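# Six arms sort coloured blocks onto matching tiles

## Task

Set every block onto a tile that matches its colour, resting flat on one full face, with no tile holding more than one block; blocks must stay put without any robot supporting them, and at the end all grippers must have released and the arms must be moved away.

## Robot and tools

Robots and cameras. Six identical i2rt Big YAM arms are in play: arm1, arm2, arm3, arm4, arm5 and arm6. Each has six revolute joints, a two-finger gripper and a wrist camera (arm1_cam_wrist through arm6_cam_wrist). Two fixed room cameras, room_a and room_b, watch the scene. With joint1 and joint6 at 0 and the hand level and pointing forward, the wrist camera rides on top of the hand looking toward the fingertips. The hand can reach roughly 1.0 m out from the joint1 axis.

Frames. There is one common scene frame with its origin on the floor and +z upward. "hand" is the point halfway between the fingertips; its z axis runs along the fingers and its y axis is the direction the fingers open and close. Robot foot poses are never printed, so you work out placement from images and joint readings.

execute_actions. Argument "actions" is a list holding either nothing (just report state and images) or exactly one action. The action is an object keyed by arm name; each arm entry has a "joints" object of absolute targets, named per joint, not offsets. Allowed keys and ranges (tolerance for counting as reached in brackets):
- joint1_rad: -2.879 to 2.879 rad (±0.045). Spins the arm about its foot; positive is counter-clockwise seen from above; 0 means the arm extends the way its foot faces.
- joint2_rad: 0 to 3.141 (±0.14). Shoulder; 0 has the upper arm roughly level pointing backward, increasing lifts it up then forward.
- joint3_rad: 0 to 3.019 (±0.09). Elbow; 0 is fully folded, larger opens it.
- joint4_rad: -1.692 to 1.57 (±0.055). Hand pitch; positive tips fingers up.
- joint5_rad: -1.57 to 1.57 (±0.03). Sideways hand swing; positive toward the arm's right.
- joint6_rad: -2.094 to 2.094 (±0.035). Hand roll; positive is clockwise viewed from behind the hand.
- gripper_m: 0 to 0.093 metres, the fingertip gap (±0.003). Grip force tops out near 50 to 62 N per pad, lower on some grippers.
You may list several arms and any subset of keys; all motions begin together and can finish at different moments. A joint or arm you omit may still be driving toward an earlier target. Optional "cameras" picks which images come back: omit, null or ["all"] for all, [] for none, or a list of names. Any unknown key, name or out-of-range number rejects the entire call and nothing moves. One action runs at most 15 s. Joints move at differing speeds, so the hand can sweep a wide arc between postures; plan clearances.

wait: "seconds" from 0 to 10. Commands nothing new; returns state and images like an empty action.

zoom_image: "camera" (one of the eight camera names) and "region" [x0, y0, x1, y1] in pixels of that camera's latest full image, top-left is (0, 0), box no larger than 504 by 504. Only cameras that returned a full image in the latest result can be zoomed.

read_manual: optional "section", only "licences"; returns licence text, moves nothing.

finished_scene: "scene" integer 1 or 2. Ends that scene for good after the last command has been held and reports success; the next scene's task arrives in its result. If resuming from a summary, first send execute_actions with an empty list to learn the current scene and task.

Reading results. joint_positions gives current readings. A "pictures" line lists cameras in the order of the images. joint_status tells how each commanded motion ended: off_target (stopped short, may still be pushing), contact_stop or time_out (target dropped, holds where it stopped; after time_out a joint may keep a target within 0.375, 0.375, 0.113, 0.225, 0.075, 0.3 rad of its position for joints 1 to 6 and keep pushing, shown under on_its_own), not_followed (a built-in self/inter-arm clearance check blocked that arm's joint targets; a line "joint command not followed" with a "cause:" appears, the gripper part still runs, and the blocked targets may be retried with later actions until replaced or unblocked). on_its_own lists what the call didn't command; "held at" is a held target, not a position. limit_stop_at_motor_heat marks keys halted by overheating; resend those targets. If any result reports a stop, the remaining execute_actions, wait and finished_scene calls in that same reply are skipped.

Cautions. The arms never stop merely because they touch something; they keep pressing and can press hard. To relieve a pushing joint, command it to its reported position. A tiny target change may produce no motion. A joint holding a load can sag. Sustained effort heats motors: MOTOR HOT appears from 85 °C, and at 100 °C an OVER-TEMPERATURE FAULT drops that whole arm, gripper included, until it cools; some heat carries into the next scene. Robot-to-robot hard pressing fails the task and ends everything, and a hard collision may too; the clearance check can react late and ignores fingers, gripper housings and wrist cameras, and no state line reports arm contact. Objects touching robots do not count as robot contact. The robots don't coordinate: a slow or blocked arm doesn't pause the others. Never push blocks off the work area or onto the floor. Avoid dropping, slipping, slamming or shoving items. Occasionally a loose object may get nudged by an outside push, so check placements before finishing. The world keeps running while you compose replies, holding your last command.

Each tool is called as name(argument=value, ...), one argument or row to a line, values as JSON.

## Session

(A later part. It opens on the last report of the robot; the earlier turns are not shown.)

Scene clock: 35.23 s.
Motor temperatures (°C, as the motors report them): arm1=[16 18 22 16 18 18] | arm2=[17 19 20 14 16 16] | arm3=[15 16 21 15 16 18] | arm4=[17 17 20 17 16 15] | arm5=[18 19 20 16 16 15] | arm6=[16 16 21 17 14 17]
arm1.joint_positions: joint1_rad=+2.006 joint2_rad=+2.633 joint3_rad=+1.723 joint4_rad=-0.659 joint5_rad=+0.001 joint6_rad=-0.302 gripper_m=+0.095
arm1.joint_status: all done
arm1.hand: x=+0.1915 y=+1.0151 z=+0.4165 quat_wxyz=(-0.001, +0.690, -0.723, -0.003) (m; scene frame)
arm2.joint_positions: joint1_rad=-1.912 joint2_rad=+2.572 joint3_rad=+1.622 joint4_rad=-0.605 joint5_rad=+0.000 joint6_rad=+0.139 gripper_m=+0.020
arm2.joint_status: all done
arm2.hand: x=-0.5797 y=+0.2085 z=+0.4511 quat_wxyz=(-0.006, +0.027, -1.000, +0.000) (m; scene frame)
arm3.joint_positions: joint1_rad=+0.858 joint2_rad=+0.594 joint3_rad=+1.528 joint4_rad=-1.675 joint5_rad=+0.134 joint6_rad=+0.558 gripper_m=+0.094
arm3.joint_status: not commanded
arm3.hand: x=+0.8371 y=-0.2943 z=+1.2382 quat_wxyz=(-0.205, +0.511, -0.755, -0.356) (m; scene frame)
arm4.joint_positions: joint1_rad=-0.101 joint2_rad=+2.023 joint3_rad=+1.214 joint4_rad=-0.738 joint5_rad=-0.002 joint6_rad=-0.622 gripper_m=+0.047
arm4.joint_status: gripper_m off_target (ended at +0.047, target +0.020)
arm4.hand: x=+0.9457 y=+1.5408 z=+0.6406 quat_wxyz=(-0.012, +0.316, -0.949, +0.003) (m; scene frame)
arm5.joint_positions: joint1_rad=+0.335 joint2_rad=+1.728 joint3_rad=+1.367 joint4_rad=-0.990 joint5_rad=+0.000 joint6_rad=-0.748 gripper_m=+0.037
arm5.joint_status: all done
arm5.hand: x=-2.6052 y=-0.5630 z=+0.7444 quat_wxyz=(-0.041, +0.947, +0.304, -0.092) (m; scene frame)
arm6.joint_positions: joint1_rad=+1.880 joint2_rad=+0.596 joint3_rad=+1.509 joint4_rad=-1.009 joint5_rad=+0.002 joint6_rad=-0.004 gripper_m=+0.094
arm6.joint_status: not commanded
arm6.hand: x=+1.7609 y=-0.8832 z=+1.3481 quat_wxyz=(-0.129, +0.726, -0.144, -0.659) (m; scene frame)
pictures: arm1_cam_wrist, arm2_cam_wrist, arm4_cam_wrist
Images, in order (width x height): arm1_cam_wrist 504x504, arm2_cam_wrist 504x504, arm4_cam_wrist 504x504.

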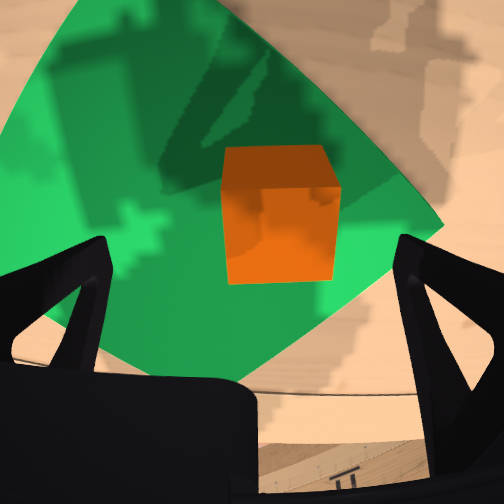

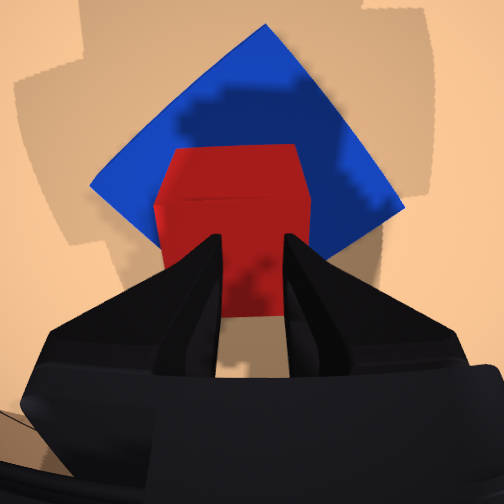

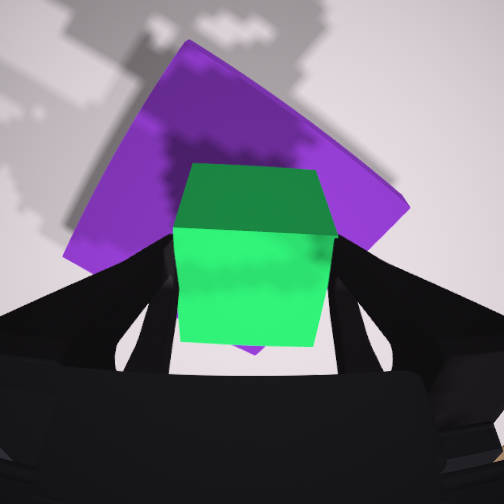

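execute_actions(
  actions=[
    {"arm1":{"joints":{"joint1_rad":1.985,"joint2_rad":2.69,"joint3_rad":1.76,"joint4_rad":-0.63}},"arm2":{"joints":{"gripper_m":0.093}},"arm4":{"joints":{"gripper_m":0.093}}},
  ],
  cameras=[],
)

execute_actions(
  actions=[
    {"arm2":{"joints":{"joint1_rad":-1.88,"joint2_rad":2.64,"joint3_rad":1.63,"joint4_rad":-0.57}},"arm4":{"joints":{"joint3_rad":1.165,"joint4_rad":-0.705}},"arm5":{"joints":{"joint1_rad":-2.0,"joint6_rad":0}}},
  ],
  cameras=["arm1_cam_wrist","arm2_cam_wrist","arm4_cam_wrist","arm5_cam_wrist"],
)

Scene clock: 37.53 s.
Motor temperatures (°C, as the motors report them): arm1=[16 18 22 16 18 18] | arm2=[17 19 20 14 16 16] | arm3=[15 16 21 15 16 18] | arm4=[17 17 20 17 16 15] | arm5=[18 19 20 16 16 15] | arm6=[16 16 21 17 14 17]
arm1.joint_positions: joint1_rad=+1.994 joint2_rad=+2.674 joint3_rad=+1.732 joint4_rad=-0.639 joint5_rad=-0.001 joint6_rad=-0.302 gripper_m=+0.095
arm1.joint_status: all done
arm1.hand: x=+0.1956 y=+1.0051 z=+0.3943 quat_wxyz=(+0.005, +0.686, -0.728, -0.001) (m; scene frame)
arm2.joint_positions: joint1_rad=-1.912 joint2_rad=+2.572 joint3_rad=+1.622 joint4_rad=-0.605 joint5_rad=+0.000 joint6_rad=+0.140 gripper_m=+0.093
arm2.joint_status: all done
arm2.hand: x=-0.5797 y=+0.2085 z=+0.4511 quat_wxyz=(-0.006, +0.027, -1.000, +0.000) (m; scene frame)
arm3.joint_positions: joint1_rad=+0.858 joint2_rad=+0.594 joint3_rad=+1.528 joint4_rad=-1.675 joint5_rad=+0.134 joint6_rad=+0.558 gripper_m=+0.094
arm3.joint_status: not commanded
arm3.hand: x=+0.8371 y=-0.2943 z=+1.2382 quat_wxyz=(-0.205, +0.511, -0.755, -0.356) (m; scene frame)
arm4.joint_positions: joint1_rad=-0.101 joint2_rad=+2.023 joint3_rad=+1.214 joint4_rad=-0.738 joint5_rad=-0.002 joint6_rad=-0.622 gripper_m=+0.093
arm4.joint_status: all done
arm4.hand: x=+0.9457 y=+1.5408 z=+0.6406 quat_wxyz=(-0.012, +0.316, -0.949, +0.003) (m; scene frame)
arm5.joint_positions: joint1_rad=+0.335 joint2_rad=+1.728 joint3_rad=+1.367 joint4_rad=-0.990 joint5_rad=+0.000 joint6_rad=-0.748 gripper_m=+0.037
arm5.joint_status: not commanded
arm5.hand: x=-2.6052 y=-0.5630 z=+0.7444 quat_wxyz=(-0.041, +0.947, +0.304, -0.092) (m; scene frame)
arm6.joint_positions: joint1_rad=+1.880 joint2_rad=+0.596 joint3_rad=+1.509 joint4_rad=-1.009 joint5_rad=+0.002 joint6_rad=-0.004 gripper_m=+0.094
arm6.joint_status: not commanded
arm6.hand: x=+1.7609 y=-0.8832 z=+1.3481 quat_wxyz=(-0.129, +0.726, -0.144, -0.659) (m; scene frame)
pictures: none
No camera images: the call's "cameras" was empty. Leave "cameras" out to get every camera's image.

Scene clock: 39.73 s.
Motor temperatures (°C, as the motors report them): arm1=[16 18 22 16 18 18] | arm2=[17 19 20 14 16 16] | arm3=[15 16 21 15 16 18] | arm4=[17 17 20 17 16 15] | arm5=[18 19 20 16 16 15] | arm6=[16 16 21 17 14 17]
arm1.joint_positions: joint1_rad=+1.994 joint2_rad=+2.674 joint3_rad=+1.732 joint4_rad=-0.639 joint5_rad=-0.001 joint6_rad=-0.302 gripper_m=+0.095
arm1.joint_status: not commanded
arm1.hand: x=+0.1956 y=+1.0051 z=+0.3943 quat_wxyz=(+0.005, +0.686, -0.728, -0.001) (m; scene frame)
arm2.joint_positions: joint1_rad=-1.893 joint2_rad=+2.614 joint3_rad=+1.622 joint4_rad=-0.579 joint5_rad=+0.000 joint6_rad=+0.140 gripper_m=+0.093
arm2.joint_status: all done
arm2.hand: x=-0.5931 y=+0.2176 z=+0.4270 quat_wxyz=(+0.001, +0.037, -0.999, +0.001) (m; scene frame)
arm3.joint_positions: joint1_rad=+0.858 joint2_rad=+0.594 joint3_rad=+1.528 joint4_rad=-1.675 joint5_rad=+0.134 joint6_rad=+0.558 gripper_m=+0.094
arm3.joint_status: not commanded
arm3.hand: x=+0.8371 y=-0.2943 z=+1.2382 quat_wxyz=(-0.205, +0.511, -0.755, -0.356) (m; scene frame)
arm4.joint_positions: joint1_rad=-0.101 joint2_rad=+2.024 joint3_rad=+1.158 joint4_rad=-0.713 joint5_rad=-0.002 joint6_rad=-0.622 gripper_m=+0.093
arm4.joint_status: all done
arm4.hand: x=+0.9218 y=+1.5403 z=+0.6258 quat_wxyz=(+0.004, +0.316, -0.949, -0.002) (m; scene frame)
arm5.joint_positions: joint1_rad=-2.005 joint2_rad=+1.736 joint3_rad=+1.367 joint4_rad=-0.990 joint5_rad=+0.001 joint6_rad=-0.012 gripper_m=+0.037
arm5.joint_status: all done
arm5.hand: x=-1.6139 y=-0.2862 z=+0.7552 quat_wxyz=(-0.107, +0.335, -0.936, -0.028) (m; scene frame)
arm6.joint_positions: joint1_rad=+1.880 joint2_rad=+0.596 joint3_rad=+1.509 joint4_rad=-1.009 joint5_rad=+0.002 joint6_rad=-0.004 gripper_m=+0.094
arm6.joint_status: not commanded
arm6.hand: x=+1.7609 y=-0.8832 z=+1.3481 quat_wxyz=(-0.129, +0.726, -0.144, -0.659) (m; scene frame)
pictures: arm1_cam_wrist, arm2_cam_wrist, arm4_cam_wrist, arm5_cam_wrist
Images, in order (width x height): arm1_cam_wrist 504x504, arm2_cam_wrist 504x504, arm4_cam_wrist 504x504, arm5_cam_wrist 504x504.

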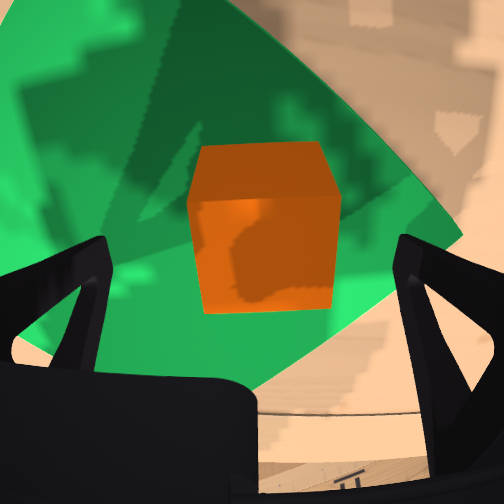

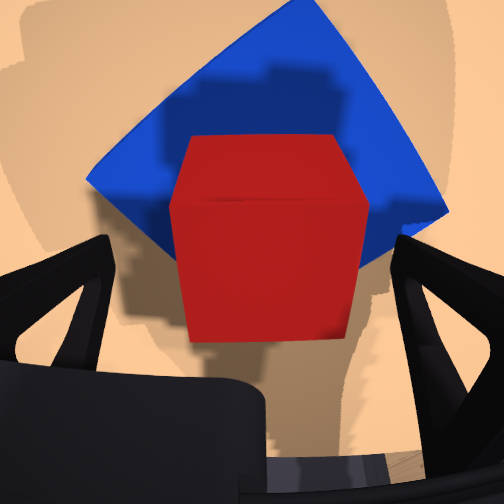

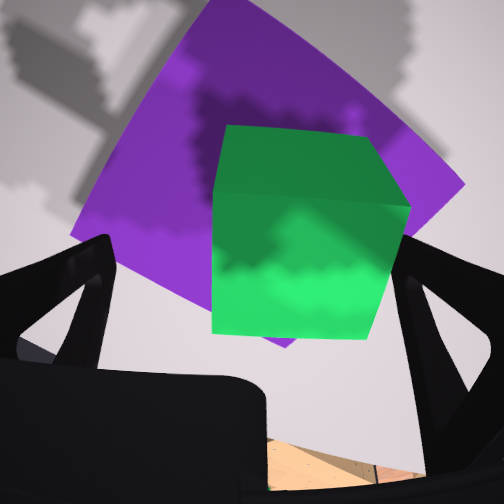

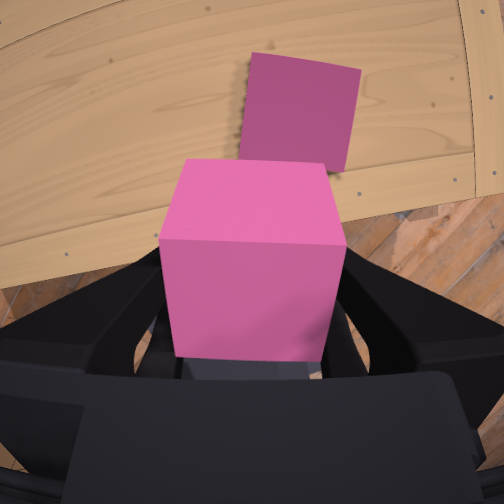

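execute_actions(
  actions=[
    {"arm1":{"joints":{"gripper_m":0.015}},"arm2":{"joints":{"gripper_m":0.02}},"arm4":{"joints":{"gripper_m":0.02}},"arm5":{"joints":{"joint1_rad":-2.1,"joint2_rad":2.252,"joint3_rad":1.5,"joint4_rad":-0.8,"joint6_rad":0.08}}},
  ],
  cameras=["arm1_cam_wrist","arm2_cam_wrist","arm4_cam_wrist","arm5_cam_wrist"],
)

Scene clock: 42.80 s.
Motor temperatures (°C, as the motors report them): arm1=[16 18 22 16 18 18] | arm2=[17 20 20 14 16 16] | arm3=[15 16 21 15 16 18] | arm4=[17 17 20 17 16 15] | arm5=[18 19 21 16 16 15] | arm6=[16 16 21 17 14 17]
arm1.joint_positions: joint1_rad=+1.994 joint2_rad=+2.674 joint3_rad=+1.732 joint4_rad=-0.639 joint5_rad=+0.000 joint6_rad=-0.302 gripper_m=+0.031
arm1.joint_status: gripper_m off_target (ended at +0.031, target +0.015)
arm1.hand: x=+0.1956 y=+1.0051 z=+0.3943 quat_wxyz=(+0.005, +0.686, -0.728, -0.001) (m; scene frame)
arm2.joint_positions: joint1_rad=-1.893 joint2_rad=+2.614 joint3_rad=+1.622 joint4_rad=-0.578 joint5_rad=+0.001 joint6_rad=+0.140 gripper_m=+0.048
arm2.joint_status: gripper_m off_target (ended at +0.048, target +0.020)
arm2.hand: x=-0.5929 y=+0.2175 z=+0.4270 quat_wxyz=(+0.001, +0.037, -0.999, +0.001) (m; scene frame)
arm3.joint_positions: joint1_rad=+0.858 joint2_rad=+0.594 joint3_rad=+1.528 joint4_rad=-1.675 joint5_rad=+0.134 joint6_rad=+0.558 gripper_m=+0.094
arm3.joint_status: not commanded
arm3.hand: x=+0.8371 y=-0.2943 z=+1.2382 quat_wxyz=(-0.205, +0.511, -0.755, -0.356) (m; scene frame)
arm4.joint_positions: joint1_rad=-0.102 joint2_rad=+2.024 joint3_rad=+1.158 joint4_rad=-0.711 joint5_rad=+0.000 joint6_rad=-0.623 gripper_m=+0.048
arm4.joint_status: gripper_m off_target (ended at +0.048, target +0.020)
arm4.hand: x=+0.9224 y=+1.5397 z=+0.6257 quat_wxyz=(+0.003, +0.316, -0.949, -0.001) (m; scene frame)
arm5.joint_positions: joint1_rad=-2.107 joint2_rad=+2.274 joint3_rad=+1.482 joint4_rad=-0.806 joint5_rad=+0.000 joint6_rad=+0.067 gripper_m=+0.037
arm5.joint_status: all done
arm5.hand: x=-1.5587 y=-0.3218 z=+0.4999 quat_wxyz=(+0.005, +0.250, -0.968, +0.009) (m; scene frame)
arm6.joint_positions: joint1_rad=+1.880 joint2_rad=+0.596 joint3_rad=+1.509 joint4_rad=-1.009 joint5_rad=+0.002 joint6_rad=-0.004 gripper_m=+0.094
arm6.joint_status: not commanded
arm6.hand: x=+1.7609 y=-0.8832 z=+1.3481 quat_wxyz=(-0.129, +0.726, -0.144, -0.659) (m; scene frame)
pictures: arm1_cam_wrist, arm2_cam_wrist, arm4_cam_wrist, arm5_cam_wrist
Images, in order (width x height): arm1_cam_wrist 504x504, arm2_cam_wrist 504x504, arm4_cam_wrist 504x504, arm5_cam_wrist 504x504.

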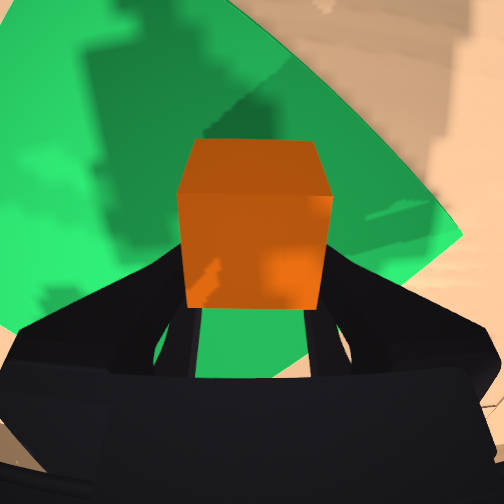

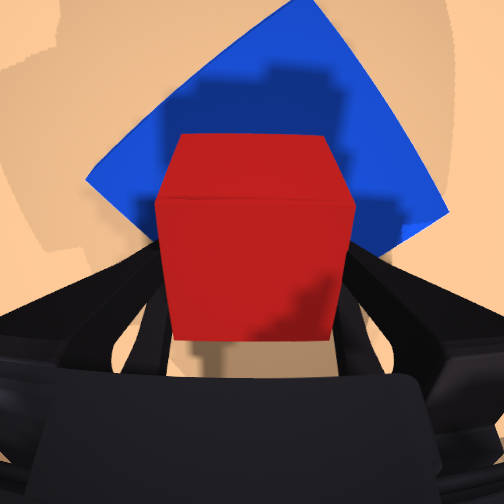

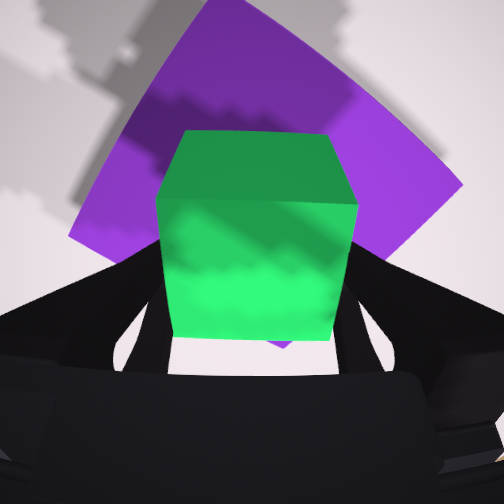

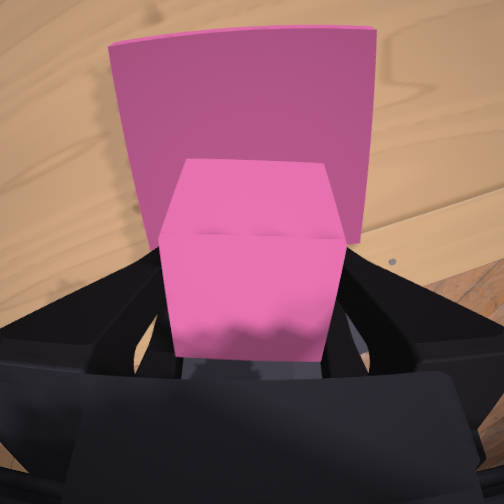

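execute_actions(
  actions=[
    {"arm1":{"joints":{"joint2_rad":1.9,"joint3_rad":1.5,"joint4_rad":-1.15}},"arm2":{"joints":{"joint2_rad":1.6,"joint3_rad":1.5,"joint4_rad":-1.3}},"arm4":{"joints":{"joint2_rad":1.6,"joint4_rad":-1.0}},"arm5":{"joints":{"joint2_rad":2.37,"joint3_rad":1.53,"joint4_rad":-0.7}}},
  ],
  cameras=["arm5_cam_wrist","room_a"],
)

Scene clock: 47.00 s.
Motor temperatures (°C, as the motors report them): arm1=[16 18 22 16 18 18] | arm2=[17 20 20 14 16 16] | arm3=[15 16 21 15 16 18] | arm4=[17 17 20 17 16 15] | arm5=[18 19 21 16 16 15] | arm6=[16 16 21 17 14 17]
arm1.joint_positions: joint1_rad=+1.994 joint2_rad=+1.904 joint3_rad=+1.490 joint4_rad=-1.141 joint5_rad=+0.000 joint6_rad=-0.302 gripper_m=+0.031
arm1.joint_status: all done
arm1.hand: x=+0.1798 y=+0.9578 z=+0.7753 quat_wxyz=(-0.007, +0.686, -0.728, -0.006) (m; scene frame)
arm2.joint_positions: joint1_rad=-1.893 joint2_rad=+1.593 joint3_rad=+1.497 joint4_rad=-1.293 joint5_rad=+0.001 joint6_rad=+0.140 gripper_m=+0.048
arm2.joint_status: all done
arm2.hand: x=-0.6593 y=+0.2037 z=+0.9595 quat_wxyz=(-0.088, +0.037, -0.995, -0.015) (m; scene frame)
arm3.joint_positions: joint1_rad=+0.858 joint2_rad=+0.594 joint3_rad=+1.528 joint4_rad=-1.675 joint5_rad=+0.134 joint6_rad=+0.558 gripper_m=+0.094
arm3.joint_status: not commanded
arm3.hand: x=+0.8371 y=-0.2943 z=+1.2382 quat_wxyz=(-0.205, +0.511, -0.755, -0.356) (m; scene frame)
arm4.joint_positions: joint1_rad=-0.102 joint2_rad=+1.596 joint3_rad=+1.146 joint4_rad=-0.994 joint5_rad=+0.000 joint6_rad=-0.623 gripper_m=+0.048
arm4.joint_status: all done
arm4.hand: x=+0.9022 y=+1.5393 z=+0.8187 quat_wxyz=(-0.060, +0.316, -0.947, +0.019) (m; scene frame)
arm5.joint_positions: joint1_rad=-2.107 joint2_rad=+2.357 joint3_rad=+1.504 joint4_rad=-0.710 joint5_rad=+0.000 joint6_rad=+0.067 gripper_m=+0.037
arm5.joint_status: all done
arm5.hand: x=-1.5492 y=-0.3163 z=+0.4582 quat_wxyz=(-0.011, +0.250, -0.968, +0.003) (m; scene frame)
arm6.joint_positions: joint1_rad=+1.880 joint2_rad=+0.596 joint3_rad=+1.509 joint4_rad=-1.009 joint5_rad=+0.002 joint6_rad=-0.004 gripper_m=+0.094
arm6.joint_status: not commanded
arm6.hand: x=+1.7609 y=-0.8832 z=+1.3481 quat_wxyz=(-0.129, +0.726, -0.144, -0.659) (m; scene frame)
pictures: arm5_cam_wrist, room_a
Images, in order (width x height): arm5_cam_wrist 504x504, room_a 672x504.

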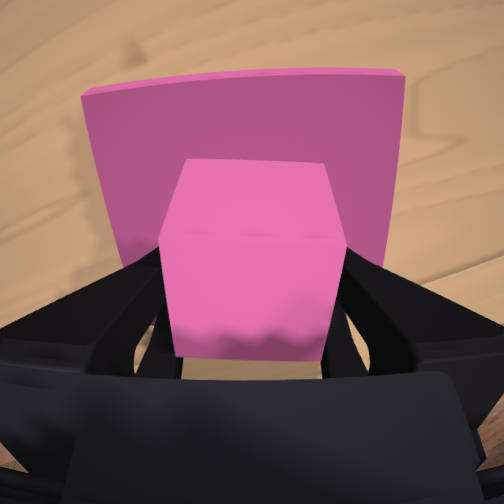

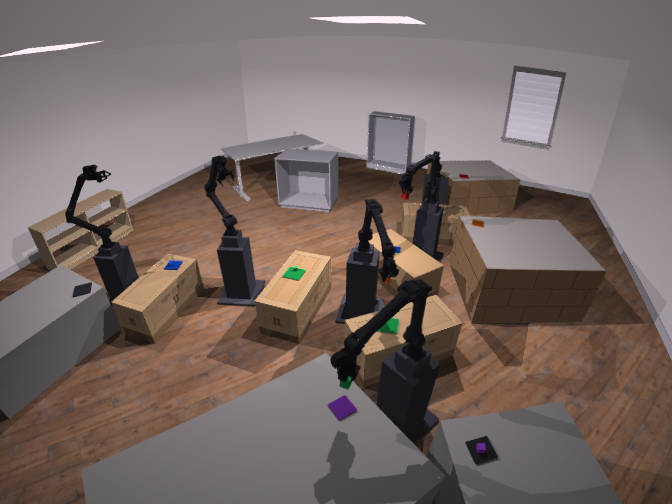

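execute_actions(
  actions=[
    {"arm1":{"joints":{"joint1_rad":-2.007,"joint6_rad":0}},"arm2":{"joints":{"joint1_rad":0.3,"joint6_rad":0}},"arm4":{"joints":{"joint1_rad":-2.167,"joint6_rad":0}},"arm5":{"joints":{"joint2_rad":2.425,"joint4_rad":-0.65}}},
  ],
  cameras=["arm5_cam_wrist","arm2_cam_wrist","arm4_cam_wrist"],
)

Scene clock: 52.73 s.
Motor temperatures (°C, as the motors report them): arm1=[16 18 22 16 18 18] | arm2=[17 19 21 14 16 16] | arm3=[15 16 21 15 16 18] | arm4=[17 17 21 17 16 15] | arm5=[18 19 21 16 16 15] | arm6=[16 16 21 18 14 17]
arm1.joint_positions: joint1_rad=-2.017 joint2_rad=+1.904 joint3_rad=+1.490 joint4_rad=-1.141 joint5_rad=+0.000 joint6_rad=-0.006 gripper_m=+0.031
arm1.joint_status: all done
arm1.hand: x=-0.5512 y=+0.2433 z=+0.7756 quat_wxyz=(+0.001, -0.985, -0.172, +0.010) (m; scene frame)
arm2.joint_positions: joint1_rad=+0.303 joint2_rad=+1.602 joint3_rad=+1.497 joint4_rad=-1.293 joint5_rad=-0.001 joint6_rad=+0.009 gripper_m=+0.048
arm2.joint_status: all done
arm2.hand: x=-1.5597 y=+0.4438 z=+0.9570 quat_wxyz=(-0.029, +0.928, -0.361, -0.082) (m; scene frame)
arm3.joint_positions: joint1_rad=+0.858 joint2_rad=+0.594 joint3_rad=+1.528 joint4_rad=-1.675 joint5_rad=+0.134 joint6_rad=+0.558 gripper_m=+0.094
arm3.joint_status: not commanded
arm3.hand: x=+0.8371 y=-0.2943 z=+1.2382 quat_wxyz=(-0.205, +0.511, -0.755, -0.356) (m; scene frame)
arm4.joint_positions: joint1_rad=-2.172 joint2_rad=+1.600 joint3_rad=+1.146 joint4_rad=-0.994 joint5_rad=+0.001 joint6_rad=-0.008 gripper_m=+0.047
arm4.joint_status: all done
arm4.hand: x=+0.2092 y=+1.1094 z=+0.8169 quat_wxyz=(-0.031, -0.851, -0.522, +0.053) (m; scene frame)
arm5.joint_positions: joint1_rad=-2.107 joint2_rad=+2.406 joint3_rad=+1.504 joint4_rad=-0.662 joint5_rad=+0.000 joint6_rad=+0.067 gripper_m=+0.037
arm5.joint_status: all done
arm5.hand: x=-1.5523 y=-0.3187 z=+0.4304 quat_wxyz=(-0.011, +0.250, -0.968, +0.004) (m; scene frame)
arm6.joint_positions: joint1_rad=+1.880 joint2_rad=+0.596 joint3_rad=+1.509 joint4_rad=-1.009 joint5_rad=+0.002 joint6_rad=-0.004 gripper_m=+0.094
arm6.joint_status: not commanded
arm6.hand: x=+1.7609 y=-0.8832 z=+1.3481 quat_wxyz=(-0.129, +0.726, -0.144, -0.659) (m; scene frame)
pictures: arm2_cam_wrist, arm4_cam_wrist, arm5_cam_wrist
Images, in order (width x height): arm2_cam_wrist 504x504, arm4_cam_wrist 504x504, arm5_cam_wrist 504x504.

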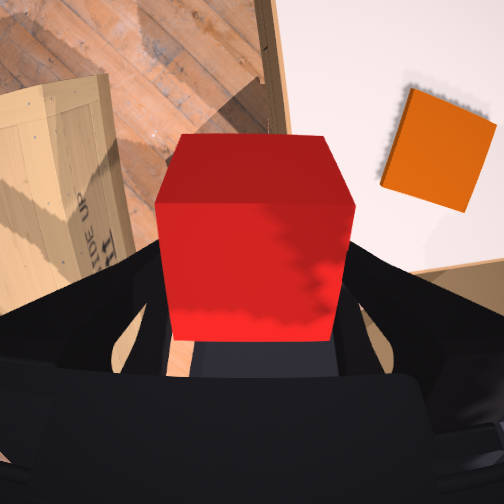

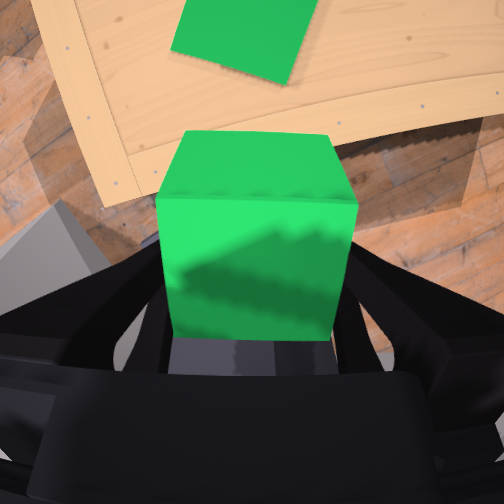

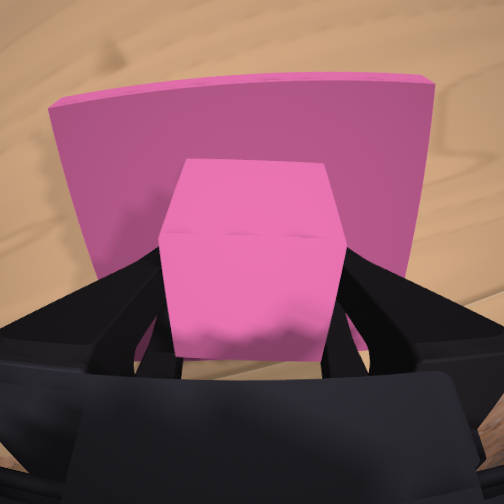

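execute_actions(
  actions=[
    {"arm1":{"joints":{"joint1_rad":-1.99,"joint2_rad":2.56,"joint3_rad":1.64,"joint4_rad":-0.62}},"arm4":{"joints":{"joint2_rad":2.465,"joint3_rad":1.5,"joint4_rad":-0.565}},"arm5":{"joints":{"joint2_rad":2.465,"joint4_rad":-0.62}}},
  ],
  cameras=["arm5_cam_wrist","arm1_cam_wrist","arm4_cam_wrist","room_b"],
)

Scene clock: 55.63 s.
Motor temperatures (°C, as the motors report them): arm1=[16 18 22 16 18 18] | arm2=[17 19 21 14 16 16] | arm3=[15 16 21 15 16 18] | arm4=[17 17 21 17 16 15] | arm5=[18 19 21 16 16 15] | arm6=[16 16 21 18 14 17]
arm1.joint_positions: joint1_rad=-1.999 joint2_rad=+2.553 joint3_rad=+1.618 joint4_rad=-0.628 joint5_rad=+0.000 joint6_rad=-0.006 gripper_m=+0.031
arm1.joint_status: all done
arm1.hand: x=-0.5856 y=+0.2209 z=+0.4395 quat_wxyz=(+0.002, -0.983, -0.181, +0.005) (m; scene frame)
arm2.joint_positions: joint1_rad=+0.303 joint2_rad=+1.602 joint3_rad=+1.497 joint4_rad=-1.293 joint5_rad=-0.001 joint6_rad=+0.009 gripper_m=+0.048
arm2.joint_status: not commanded
arm2.hand: x=-1.5597 y=+0.4438 z=+0.9570 quat_wxyz=(-0.029, +0.928, -0.361, -0.082) (m; scene frame)
arm3.joint_positions: joint1_rad=+0.858 joint2_rad=+0.594 joint3_rad=+1.528 joint4_rad=-1.675 joint5_rad=+0.134 joint6_rad=+0.558 gripper_m=+0.094
arm3.joint_status: not commanded
arm3.hand: x=+0.8371 y=-0.2943 z=+1.2382 quat_wxyz=(-0.205, +0.511, -0.755, -0.356) (m; scene frame)
arm4.joint_positions: joint1_rad=-2.172 joint2_rad=+2.489 joint3_rad=+1.471 joint4_rad=-0.572 joint5_rad=+0.001 joint6_rad=-0.008 gripper_m=+0.047
arm4.joint_status: all done
arm4.hand: x=+0.1697 y=+1.0335 z=+0.4569 quat_wxyz=(+0.005, -0.852, -0.523, -0.008) (m; scene frame)
arm5.joint_positions: joint1_rad=-2.107 joint2_rad=+2.432 joint3_rad=+1.505 joint4_rad=-0.630 joint5_rad=+0.000 joint6_rad=+0.068 gripper_m=+0.037
arm5.joint_status: all done
arm5.hand: x=-1.5525 y=-0.3191 z=+0.4165 quat_wxyz=(-0.014, +0.250, -0.968, +0.002) (m; scene frame)
arm6.joint_positions: joint1_rad=+1.880 joint2_rad=+0.596 joint3_rad=+1.509 joint4_rad=-1.009 joint5_rad=+0.002 joint6_rad=-0.004 gripper_m=+0.094
arm6.joint_status: not commanded
arm6.hand: x=+1.7609 y=-0.8832 z=+1.3481 quat_wxyz=(-0.129, +0.726, -0.144, -0.659) (m; scene frame)
pictures: arm1_cam_wrist, arm4_cam_wrist, arm5_cam_wrist, room_b
Images, in order (width x height): arm1_cam_wrist 504x504, arm4_cam_wrist 504x504, arm5_cam_wrist 504x504, room_b 672x504.

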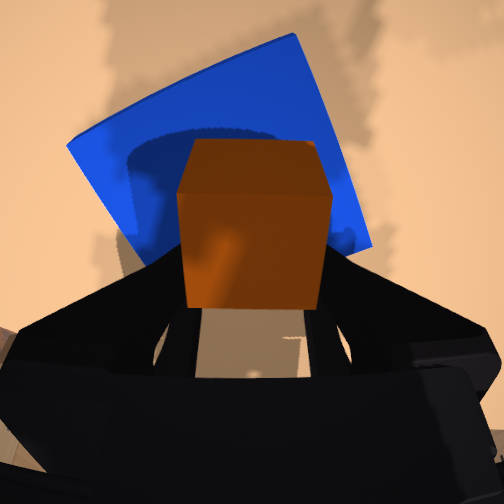

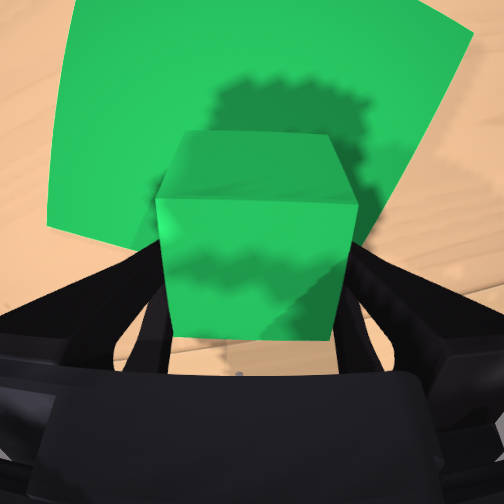

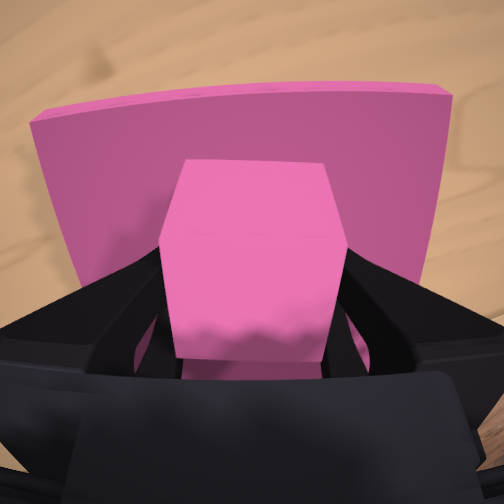

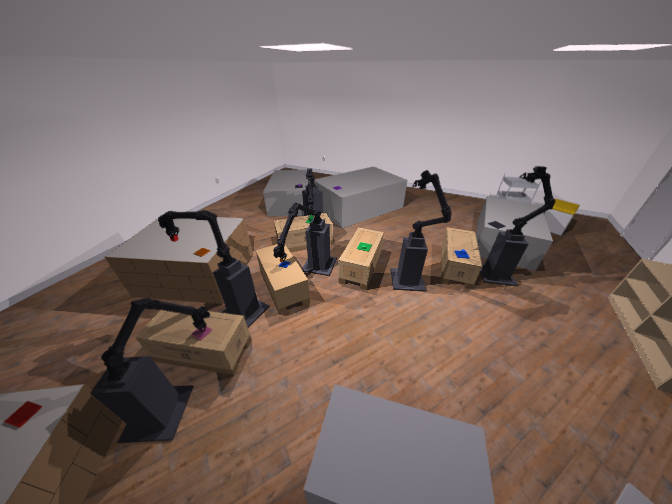

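execute_actions(
  actions=[
    {"arm1":{"joints":{"joint2_rad":2.635,"joint3_rad":1.68,"joint4_rad":-0.6}},"arm4":{"joints":{"joint2_rad":2.615,"joint3_rad":1.685,"joint4_rad":-0.6}},"arm5":{"joints":{"joint2_rad":2.495,"joint4_rad":-0.61}}},
  ],
  cameras=["arm5_cam_wrist","arm1_cam_wrist","arm4_cam_wrist"],
)

Scene clock: 58.17 s.
Motor temperatures (°C, as the motors report them): arm1=[16 19 22 16 18 18] | arm2=[17 19 21 14 16 16] | arm3=[15 16 21 15 16 18] | arm4=[17 18 21 17 16 15] | arm5=[18 19 21 16 16 15] | arm6=[16 16 21 18 14 17]
arm1.joint_positions: joint1_rad=-1.999 joint2_rad=+2.632 joint3_rad=+1.657 joint4_rad=-0.607 joint5_rad=+0.000 joint6_rad=-0.006 gripper_m=+0.031
arm1.joint_status: all done
arm1.hand: x=-0.5803 y=+0.2231 z=+0.4024 quat_wxyz=(+0.003, -0.983, -0.181, -0.004) (m; scene frame)
arm2.joint_positions: joint1_rad=+0.303 joint2_rad=+1.602 joint3_rad=+1.497 joint4_rad=-1.293 joint5_rad=-0.001 joint6_rad=+0.009 gripper_m=+0.048
arm2.joint_status: not commanded
arm2.hand: x=-1.5597 y=+0.4438 z=+0.9570 quat_wxyz=(-0.029, +0.928, -0.361, -0.082) (m; scene frame)
arm3.joint_positions: joint1_rad=+0.858 joint2_rad=+0.594 joint3_rad=+1.528 joint4_rad=-1.675 joint5_rad=+0.134 joint6_rad=+0.558 gripper_m=+0.094
arm3.joint_status: not commanded
arm3.hand: x=+0.8371 y=-0.2943 z=+1.2382 quat_wxyz=(-0.205, +0.511, -0.755, -0.356) (m; scene frame)
arm4.joint_positions: joint1_rad=-2.172 joint2_rad=+2.609 joint3_rad=+1.656 joint4_rad=-0.596 joint5_rad=+0.000 joint6_rad=-0.007 gripper_m=+0.047
arm4.joint_status: all done
arm4.hand: x=+0.1472 y=+0.9893 z=+0.4288 quat_wxyz=(-0.006, -0.853, -0.523, +0.010) (m; scene frame)
arm5.joint_positions: joint1_rad=-2.107 joint2_rad=+2.433 joint3_rad=+1.505 joint4_rad=-0.630 joint5_rad=+0.000 joint6_rad=+0.068 gripper_m=+0.037
arm5.joint_status: all done
arm5.hand: x=-1.5527 y=-0.3192 z=+0.4159 quat_wxyz=(-0.014, +0.250, -0.968, +0.002) (m; scene frame)
arm6.joint_positions: joint1_rad=+1.880 joint2_rad=+0.596 joint3_rad=+1.509 joint4_rad=-1.009 joint5_rad=+0.002 joint6_rad=-0.004 gripper_m=+0.094
arm6.joint_status: not commanded
arm6.hand: x=+1.7609 y=-0.8832 z=+1.3481 quat_wxyz=(-0.129, +0.726, -0.144, -0.659) (m; scene frame)
pictures: arm1_cam_wrist, arm4_cam_wrist, arm5_cam_wrist
Images, in order (width x height): arm1_cam_wrist 504x504, arm4_cam_wrist 504x504, arm5_cam_wrist 504x504.

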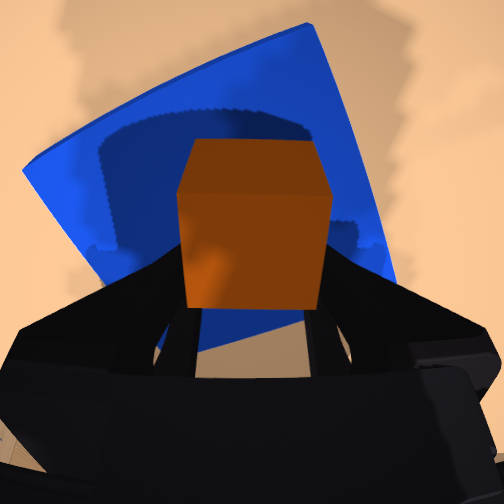

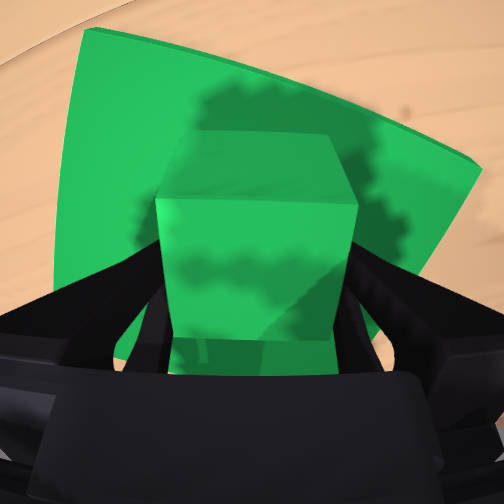

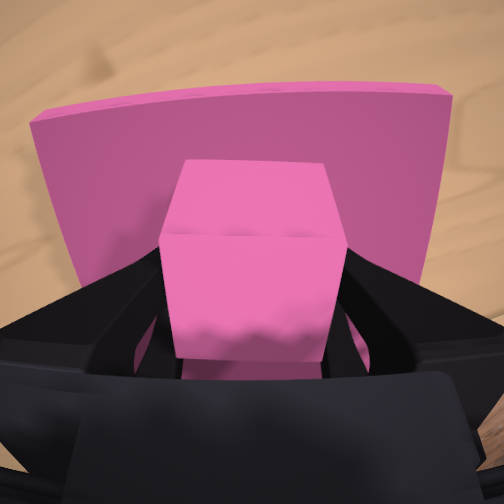

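Pink is touching; release it and lower the others.

execute_actions(
  actions=[
    {"arm1":{"joints":{"joint2_rad":2.675,"joint4_rad":-0.57}},"arm4":{"joints":{"joint2_rad":2.66,"joint4_rad":-0.58}},"arm5":{"joints":{"joint2_rad":2.43,"gripper_m":0.093}}},
  ],
  cameras=["arm5_cam_wrist"],
)

Scene clock: 59.87 s.
Motor temperatures (°C, as the motors report them): arm1=[16 19 22 16 18 18] | arm2=[17 19 21 14 16 16] | arm3=[15 16 21 15 16 18] | arm4=[17 18 21 17 16 15] | arm5=[18 19 21 16 16 15] | arm6=[16 16 21 18 14 17]
arm1.joint_positions: joint1_rad=-1.999 joint2_rad=+2.648 joint3_rad=+1.660 joint4_rad=-0.578 joint5_rad=+0.000 joint6_rad=-0.006 gripper_m=+0.031
arm1.joint_status: all done
arm1.hand: x=-0.5818 y=+0.2225 z=+0.3939 quat_wxyz=(+0.002, -0.983, -0.181, +0.004) (m; scene frame)
arm2.joint_positions: joint1_rad=+0.303 joint2_rad=+1.602 joint3_rad=+1.497 joint4_rad=-1.293 joint5_rad=-0.001 joint6_rad=+0.009 gripper_m=+0.048
arm2.joint_status: not commanded
arm2.hand: x=-1.5597 y=+0.4438 z=+0.9570 quat_wxyz=(-0.029, +0.928, -0.361, -0.082) (m; scene frame)
arm3.joint_positions: joint1_rad=+0.858 joint2_rad=+0.594 joint3_rad=+1.528 joint4_rad=-1.675 joint5_rad=+0.134 joint6_rad=+0.558 gripper_m=+0.094
arm3.joint_status: not commanded
arm3.hand: x=+0.8371 y=-0.2943 z=+1.2382 quat_wxyz=(-0.205, +0.511, -0.755, -0.356) (m; scene frame)
arm4.joint_positions: joint1_rad=-2.172 joint2_rad=+2.611 joint3_rad=+1.656 joint4_rad=-0.594 joint5_rad=+0.000 joint6_rad=-0.007 gripper_m=+0.047
arm4.joint_status: all done
arm4.hand: x=+0.1475 y=+0.9898 z=+0.4273 quat_wxyz=(-0.006, -0.853, -0.523, +0.009) (m; scene frame)
arm5.joint_positions: joint1_rad=-2.107 joint2_rad=+2.433 joint3_rad=+1.505 joint4_rad=-0.621 joint5_rad=+0.000 joint6_rad=+0.068 gripper_m=+0.093
arm5.joint_status: all done
arm5.hand: x=-1.5508 y=-0.3180 z=+0.4160 quat_wxyz=(-0.018, +0.250, -0.968, +0.001) (m; scene frame)
arm6.joint_positions: joint1_rad=+1.880 joint2_rad=+0.596 joint3_rad=+1.509 joint4_rad=-1.009 joint5_rad=+0.002 joint6_rad=-0.004 gripper_m=+0.094
arm6.joint_status: not commanded
arm6.hand: x=+1.7609 y=-0.8832 z=+1.3481 quat_wxyz=(-0.129, +0.726, -0.144, -0.659) (m; scene frame)
pictures: arm5_cam_wrist
Images, in order (width x height): arm5_cam_wrist 504x504.

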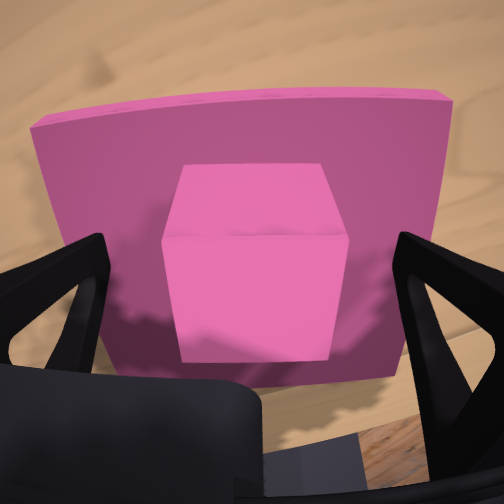

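execute_actions(
  actions=[
    {"arm1":{"joints":{"joint2_rad":2.648,"gripper_m":0.093}},"arm4":{"joints":{"joint2_rad":2.605,"gripper_m":0.093}},"arm5":{"joints":{"joint2_rad":1.5,"joint4_rad":-1.0}},"arm2":{"joints":{"joint1_rad":0.9}}},
  ],
  cameras=["arm1_cam_wrist","arm4_cam_wrist"],
)

execute_actions(
  actions=[
    {"arm1":{"joints":{"joint2_rad":1.2,"joint3_rad":1.3,"joint4_rad":-1.0}},"arm4":{"joints":{"joint2_rad":1.75,"joint3_rad":1.3,"joint4_rad":-0.9}},"arm5":{"joints":{"joint2_rad":0.7,"joint3_rad":1.2,"joint4_rad":-1.5}},"arm2":{"joints":{"joint1_rad":1.514,"joint2_rad":1.85,"joint3_rad":1.4,"joint4_rad":-0.95}}},
  ],
  cameras=["arm2_cam_wrist","arm5_cam_wrist","arm4_cam_wrist"],
)

Scene clock: 63.33 s.
Motor temperatures (°C, as the motors report them): arm1=[16 19 22 16 18 18] | arm2=[17 19 22 14 16 16] | arm3=[15 16 21 15 16 18] | arm4=[17 18 21 17 16 15] | arm5=[18 19 21 16 16 15] | arm6=[16 16 21 18 14 17]
arm1.joint_positions: joint1_rad=-1.999 joint2_rad=+2.647 joint3_rad=+1.660 joint4_rad=-0.578 joint5_rad=+0.000 joint6_rad=-0.006 gripper_m=+0.093
arm1.joint_status: all done
arm1.hand: x=-0.5823 y=+0.2223 z=+0.3946 quat_wxyz=(+0.002, -0.983, -0.181, +0.004) (m; scene frame)
arm2.joint_positions: joint1_rad=+0.916 joint2_rad=+1.602 joint3_rad=+1.497 joint4_rad=-1.293 joint5_rad=-0.003 joint6_rad=+0.008 gripper_m=+0.048
arm2.joint_status: all done
arm2.hand: x=-1.6904 y=+0.1558 z=+0.9579 quat_wxyz=(-0.003, +0.994, -0.064, -0.088) (m; scene frame)
arm3.joint_positions: joint1_rad=+0.858 joint2_rad=+0.594 joint3_rad=+1.528 joint4_rad=-1.675 joint5_rad=+0.134 joint6_rad=+0.558 gripper_m=+0.094
arm3.joint_status: not commanded
arm3.hand: x=+0.8371 y=-0.2943 z=+1.2382 quat_wxyz=(-0.205, +0.511, -0.755, -0.356) (m; scene frame)
arm4.joint_positions: joint1_rad=-2.172 joint2_rad=+2.611 joint3_rad=+1.658 joint4_rad=-0.588 joint5_rad=+0.000 joint6_rad=-0.007 gripper_m=+0.093
arm4.joint_status: all done
arm4.hand: x=+0.1464 y=+0.9878 z=+0.4277 quat_wxyz=(-0.007, -0.852, -0.523, +0.012) (m; scene frame)
arm5.joint_positions: joint1_rad=-2.107 joint2_rad=+1.477 joint3_rad=+1.518 joint4_rad=-0.989 joint5_rad=+0.000 joint6_rad=+0.068 gripper_m=+0.093
arm5.joint_status: all done
arm5.hand: x=-1.5675 y=-0.3201 z=+0.9712 quat_wxyz=(-0.297, +0.239, -0.920, -0.092) (m; scene frame)
arm6.joint_positions: joint1_rad=+1.880 joint2_rad=+0.596 joint3_rad=+1.509 joint4_rad=-1.009 joint5_rad=+0.002 joint6_rad=-0.004 gripper_m=+0.094
arm6.joint_status: not commanded
arm6.hand: x=+1.7609 y=-0.8832 z=+1.3481 quat_wxyz=(-0.129, +0.726, -0.144, -0.659) (m; scene frame)
pictures: arm1_cam_wrist, arm4_cam_wrist
Images, in order (width x height): arm1_cam_wrist 504x504, arm4_cam_wrist 504x504.

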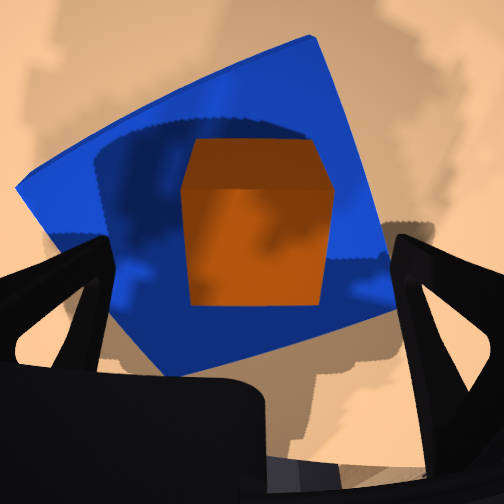

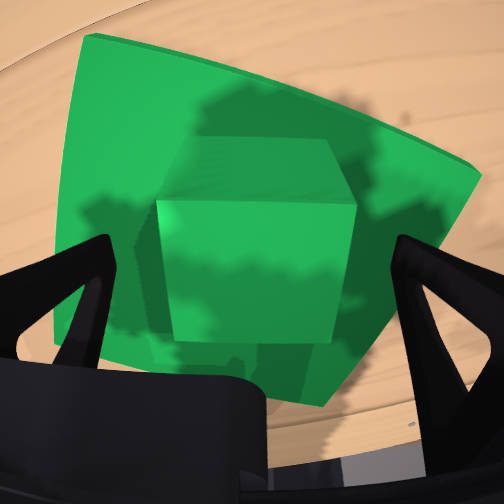

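Scene clock: 65.10 s.
Motor temperatures (°C, as the motors report them): arm1=[16 19 22 16 18 18] | arm2=[17 19 22 14 16 16] | arm3=[15 16 21 15 16 18] | arm4=[17 18 21 17 16 15] | arm5=[18 19 21 16 16 15] | arm6=[16 16 21 18 14 17]
arm1.joint_positions: joint1_rad=-1.999 joint2_rad=+1.190 joint3_rad=+1.298 joint4_rad=-0.990 joint5_rad=+0.000 joint6_rad=-0.006 gripper_m=+0.093
arm1.joint_status: all done
arm1.hand: x=-0.4683 y=+0.2617 z=+1.0666 quat_wxyz=(-0.057, -0.925, -0.171, +0.333) (m; scene frame)
arm2.joint_positions: joint1_rad=+1.522 joint2_rad=+1.850 joint3_rad=+1.389 joint4_rad=-0.960 joint5_rad=-0.002 joint6_rad=+0.008 gripper_m=+0.048
arm2.joint_status: all done
arm2.hand: x=-1.6747 y=-0.1736 z=+0.7960 quat_wxyz=(+0.020, +0.969, +0.237, -0.073) (m; scene frame)
arm3.joint_positions: joint1_rad=+0.858 joint2_rad=+0.594 joint3_rad=+1.528 joint4_rad=-1.675 joint5_rad=+0.134 joint6_rad=+0.558 gripper_m=+0.094
arm3.joint_status: not commanded
arm3.hand: x=+0.8371 y=-0.2943 z=+1.2382 quat_wxyz=(-0.205, +0.511, -0.755, -0.356) (m; scene frame)
arm4.joint_positions: joint1_rad=-2.172 joint2_rad=+1.738 joint3_rad=+1.296 joint4_rad=-0.894 joint5_rad=+0.000 joint6_rad=-0.007 gripper_m=+0.093
arm4.joint_status: all done
arm4.hand: x=+0.1725 y=+1.0380 z=+0.8116 quat_wxyz=(-0.061, -0.847, -0.519, +0.100) (m; scene frame)
arm5.joint_positions: joint1_rad=-2.107 joint2_rad=+0.690 joint3_rad=+1.204 joint4_rad=-1.491 joint5_rad=+0.000 joint6_rad=+0.068 gripper_m=+0.093
arm5.joint_status: all done
arm5.hand: x=-1.8513 y=-0.5017 z=+1.0461 quat_wxyz=(-0.285, +0.240, -0.924, -0.088) (m; scene frame)
arm6.joint_positions: joint1_rad=+1.880 joint2_rad=+0.596 joint3_rad=+1.509 joint4_rad=-1.009 joint5_rad=+0.002 joint6_rad=-0.004 gripper_m=+0.094
arm6.joint_status: not commanded
arm6.hand: x=+1.7609 y=-0.8832 z=+1.3481 quat_wxyz=(-0.129, +0.726, -0.144, -0.659) (m; scene frame)
pictures: arm2_cam_wrist, arm4_cam_wrist, arm5_cam_wrist
Images, in order (width x height): arm2_cam_wrist 504x504, arm4_cam_wrist 504x504, arm5_cam_wrist 504x504.

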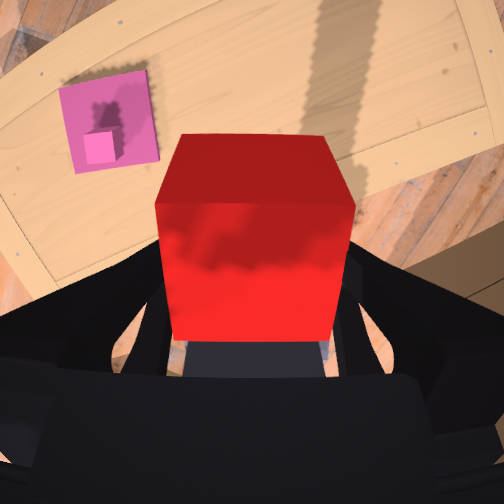

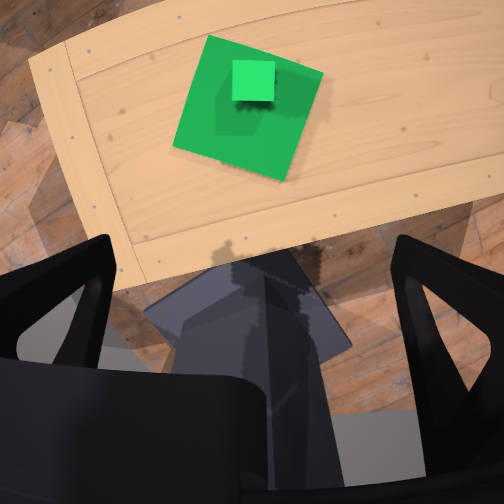

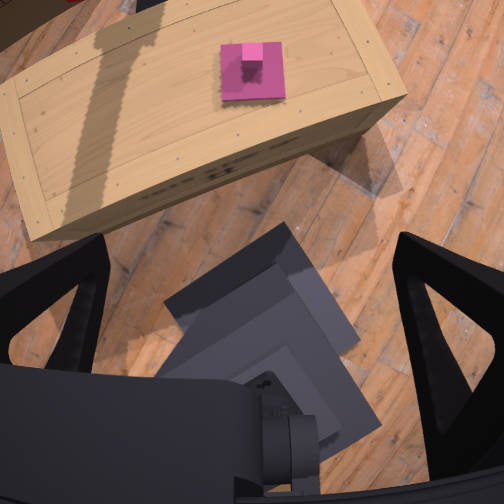

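execute_actions(
  actions=[
    {"arm1":{"joints":{"joint2_rad":0.5}},"arm4":{"joints":{"joint1_rad":0.95}},"arm2":{"joints":{"joint2_rad":2.58,"joint3_rad":1.65,"joint4_rad":-0.615}}},
  ],
  cameras=["arm2_cam_wrist","arm4_cam_wrist"],
)

execute_actions(
  actions=[
    {"arm2":{"joints":{"joint2_rad":2.65,"joint4_rad":-0.59}}},
  ],
  cameras=["arm2_cam_wrist"],
)

Scene clock: 69.43 s.
Motor temperatures (°C, as the motors report them): arm1=[16 18 23 16 18 18] | arm2=[17 20 22 14 16 16] | arm3=[15 16 22 15 16 18] | arm4=[17 18 21 17 16 15] | arm5=[18 19 21 16 16 15] | arm6=[16 16 21 18 14 17]
arm1.joint_positions: joint1_rad=-1.999 joint2_rad=+0.505 joint3_rad=+1.294 joint4_rad=-0.992 joint5_rad=+0.000 joint6_rad=-0.006 gripper_m=+0.093
arm1.joint_status: all done
arm1.hand: x=-0.2362 y=+0.3475 z=+1.3026 quat_wxyz=(-0.109, -0.761, -0.142, +0.624) (m; scene frame)
arm2.joint_positions: joint1_rad=+1.522 joint2_rad=+2.572 joint3_rad=+1.629 joint4_rad=-0.619 joint5_rad=-0.001 joint6_rad=+0.008 gripper_m=+0.048
arm2.joint_status: all done
arm2.hand: x=-1.7053 y=-0.1899 z=+0.4560 quat_wxyz=(+0.002, +0.971, +0.237, -0.005) (m; scene frame)
arm3.joint_positions: joint1_rad=+0.858 joint2_rad=+0.594 joint3_rad=+1.528 joint4_rad=-1.675 joint5_rad=+0.134 joint6_rad=+0.558 gripper_m=+0.094
arm3.joint_status: not commanded
arm3.hand: x=+0.8371 y=-0.2943 z=+1.2382 quat_wxyz=(-0.205, +0.511, -0.755, -0.356) (m; scene frame)
arm4.joint_positions: joint1_rad=+0.957 joint2_rad=+1.746 joint3_rad=+1.296 joint4_rad=-0.894 joint5_rad=+0.000 joint6_rad=-0.007 gripper_m=+0.093
arm4.joint_status: all done
arm4.hand: x=+0.6898 y=+2.0182 z=+0.8072 quat_wxyz=(-0.097, +0.513, -0.851, -0.058) (m; scene frame)
arm5.joint_positions: joint1_rad=-2.107 joint2_rad=+0.690 joint3_rad=+1.204 joint4_rad=-1.491 joint5_rad=+0.000 joint6_rad=+0.068 gripper_m=+0.093
arm5.joint_status: not commanded
arm5.hand: x=-1.8513 y=-0.5017 z=+1.0461 quat_wxyz=(-0.285, +0.240, -0.924, -0.088) (m; scene frame)
arm6.joint_positions: joint1_rad=+1.880 joint2_rad=+0.596 joint3_rad=+1.509 joint4_rad=-1.009 joint5_rad=+0.002 joint6_rad=-0.004 gripper_m=+0.094
arm6.joint_status: not commanded
arm6.hand: x=+1.7609 y=-0.8832 z=+1.3481 quat_wxyz=(-0.129, +0.726, -0.144, -0.659) (m; scene frame)
pictures: arm2_cam_wrist, arm4_cam_wrist
Images, in order (width x height): arm2_cam_wrist 504x504, arm4_cam_wrist 504x504.

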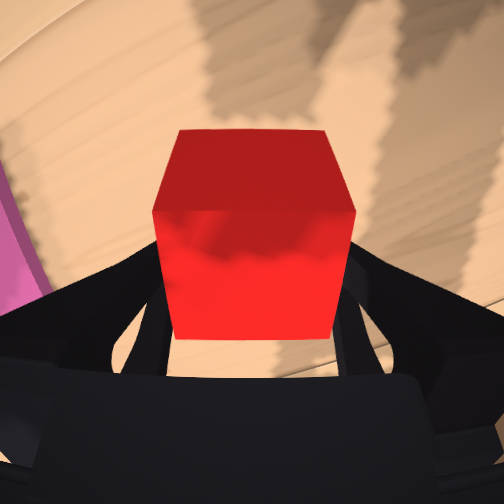

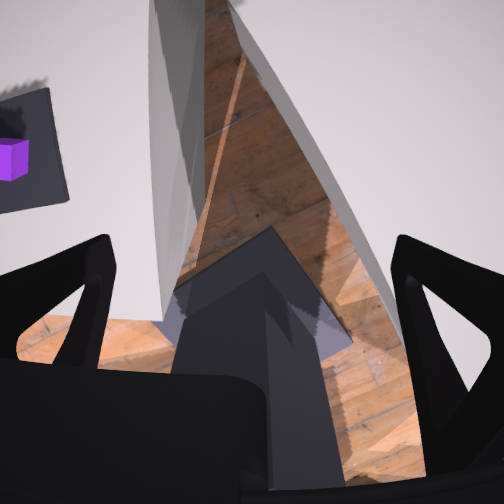

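Scene clock: 70.30 s.
Motor temperatures (°C, as the motors report them): arm1=[16 18 23 16 18 18] | arm2=[17 20 22 14 16 16] | arm3=[15 16 22 15 16 18] | arm4=[17 18 21 17 16 15] | arm5=[18 19 21 16 16 15] | arm6=[16 16 21 18 14 17]
arm1.joint_positions: joint1_rad=-1.999 joint2_rad=+0.505 joint3_rad=+1.294 joint4_rad=-0.992 joint5_rad=+0.000 joint6_rad=-0.006 gripper_m=+0.093
arm1.joint_status: not commanded
arm1.hand: x=-0.2362 y=+0.3475 z=+1.3026 quat_wxyz=(-0.109, -0.761, -0.142, +0.624) (m; scene frame)
arm2.joint_positions: joint1_rad=+1.522 joint2_rad=+2.640 joint3_rad=+1.629 joint4_rad=-0.597 joint5_rad=-0.001 joint6_rad=+0.008 gripper_m=+0.048
arm2.joint_status: all done
arm2.hand: x=-1.6843 y=-0.1788 z=+0.4169 quat_wxyz=(-0.003, +0.971, +0.237, +0.017) (m; scene frame)
arm3.joint_positions: joint1_rad=+0.858 joint2_rad=+0.594 joint3_rad=+1.528 joint4_rad=-1.675 joint5_rad=+0.134 joint6_rad=+0.558 gripper_m=+0.094
arm3.joint_status: not commanded
arm3.hand: x=+0.8371 y=-0.2943 z=+1.2382 quat_wxyz=(-0.205, +0.511, -0.755, -0.356) (m; scene frame)
arm4.joint_positions: joint1_rad=+0.957 joint2_rad=+1.746 joint3_rad=+1.296 joint4_rad=-0.894 joint5_rad=+0.000 joint6_rad=-0.007 gripper_m=+0.093
arm4.joint_status: not commanded
arm4.hand: x=+0.6898 y=+2.0182 z=+0.8072 quat_wxyz=(-0.097, +0.513, -0.851, -0.058) (m; scene frame)
arm5.joint_positions: joint1_rad=-2.107 joint2_rad=+0.690 joint3_rad=+1.204 joint4_rad=-1.491 joint5_rad=+0.000 joint6_rad=+0.068 gripper_m=+0.093
arm5.joint_status: not commanded
arm5.hand: x=-1.8513 y=-0.5017 z=+1.0461 quat_wxyz=(-0.285, +0.240, -0.924, -0.088) (m; scene frame)
arm6.joint_positions: joint1_rad=+1.880 joint2_rad=+0.596 joint3_rad=+1.509 joint4_rad=-1.009 joint5_rad=+0.002 joint6_rad=-0.004 gripper_m=+0.094
arm6.joint_status: not commanded
arm6.hand: x=+1.7609 y=-0.8832 z=+1.3481 quat_wxyz=(-0.129, +0.726, -0.144, -0.659) (m; scene frame)
pictures: arm2_cam_wrist
Images, in order (width x height): arm2_cam_wrist 504x504.

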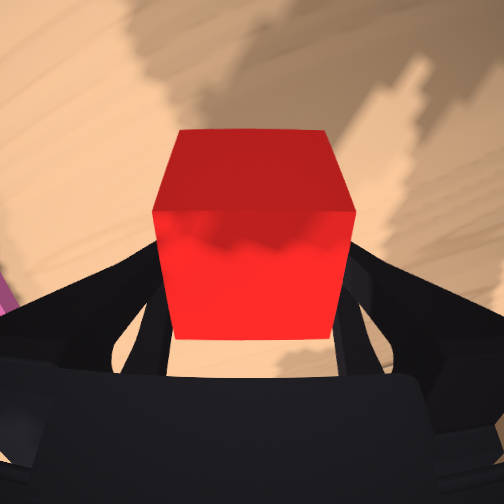

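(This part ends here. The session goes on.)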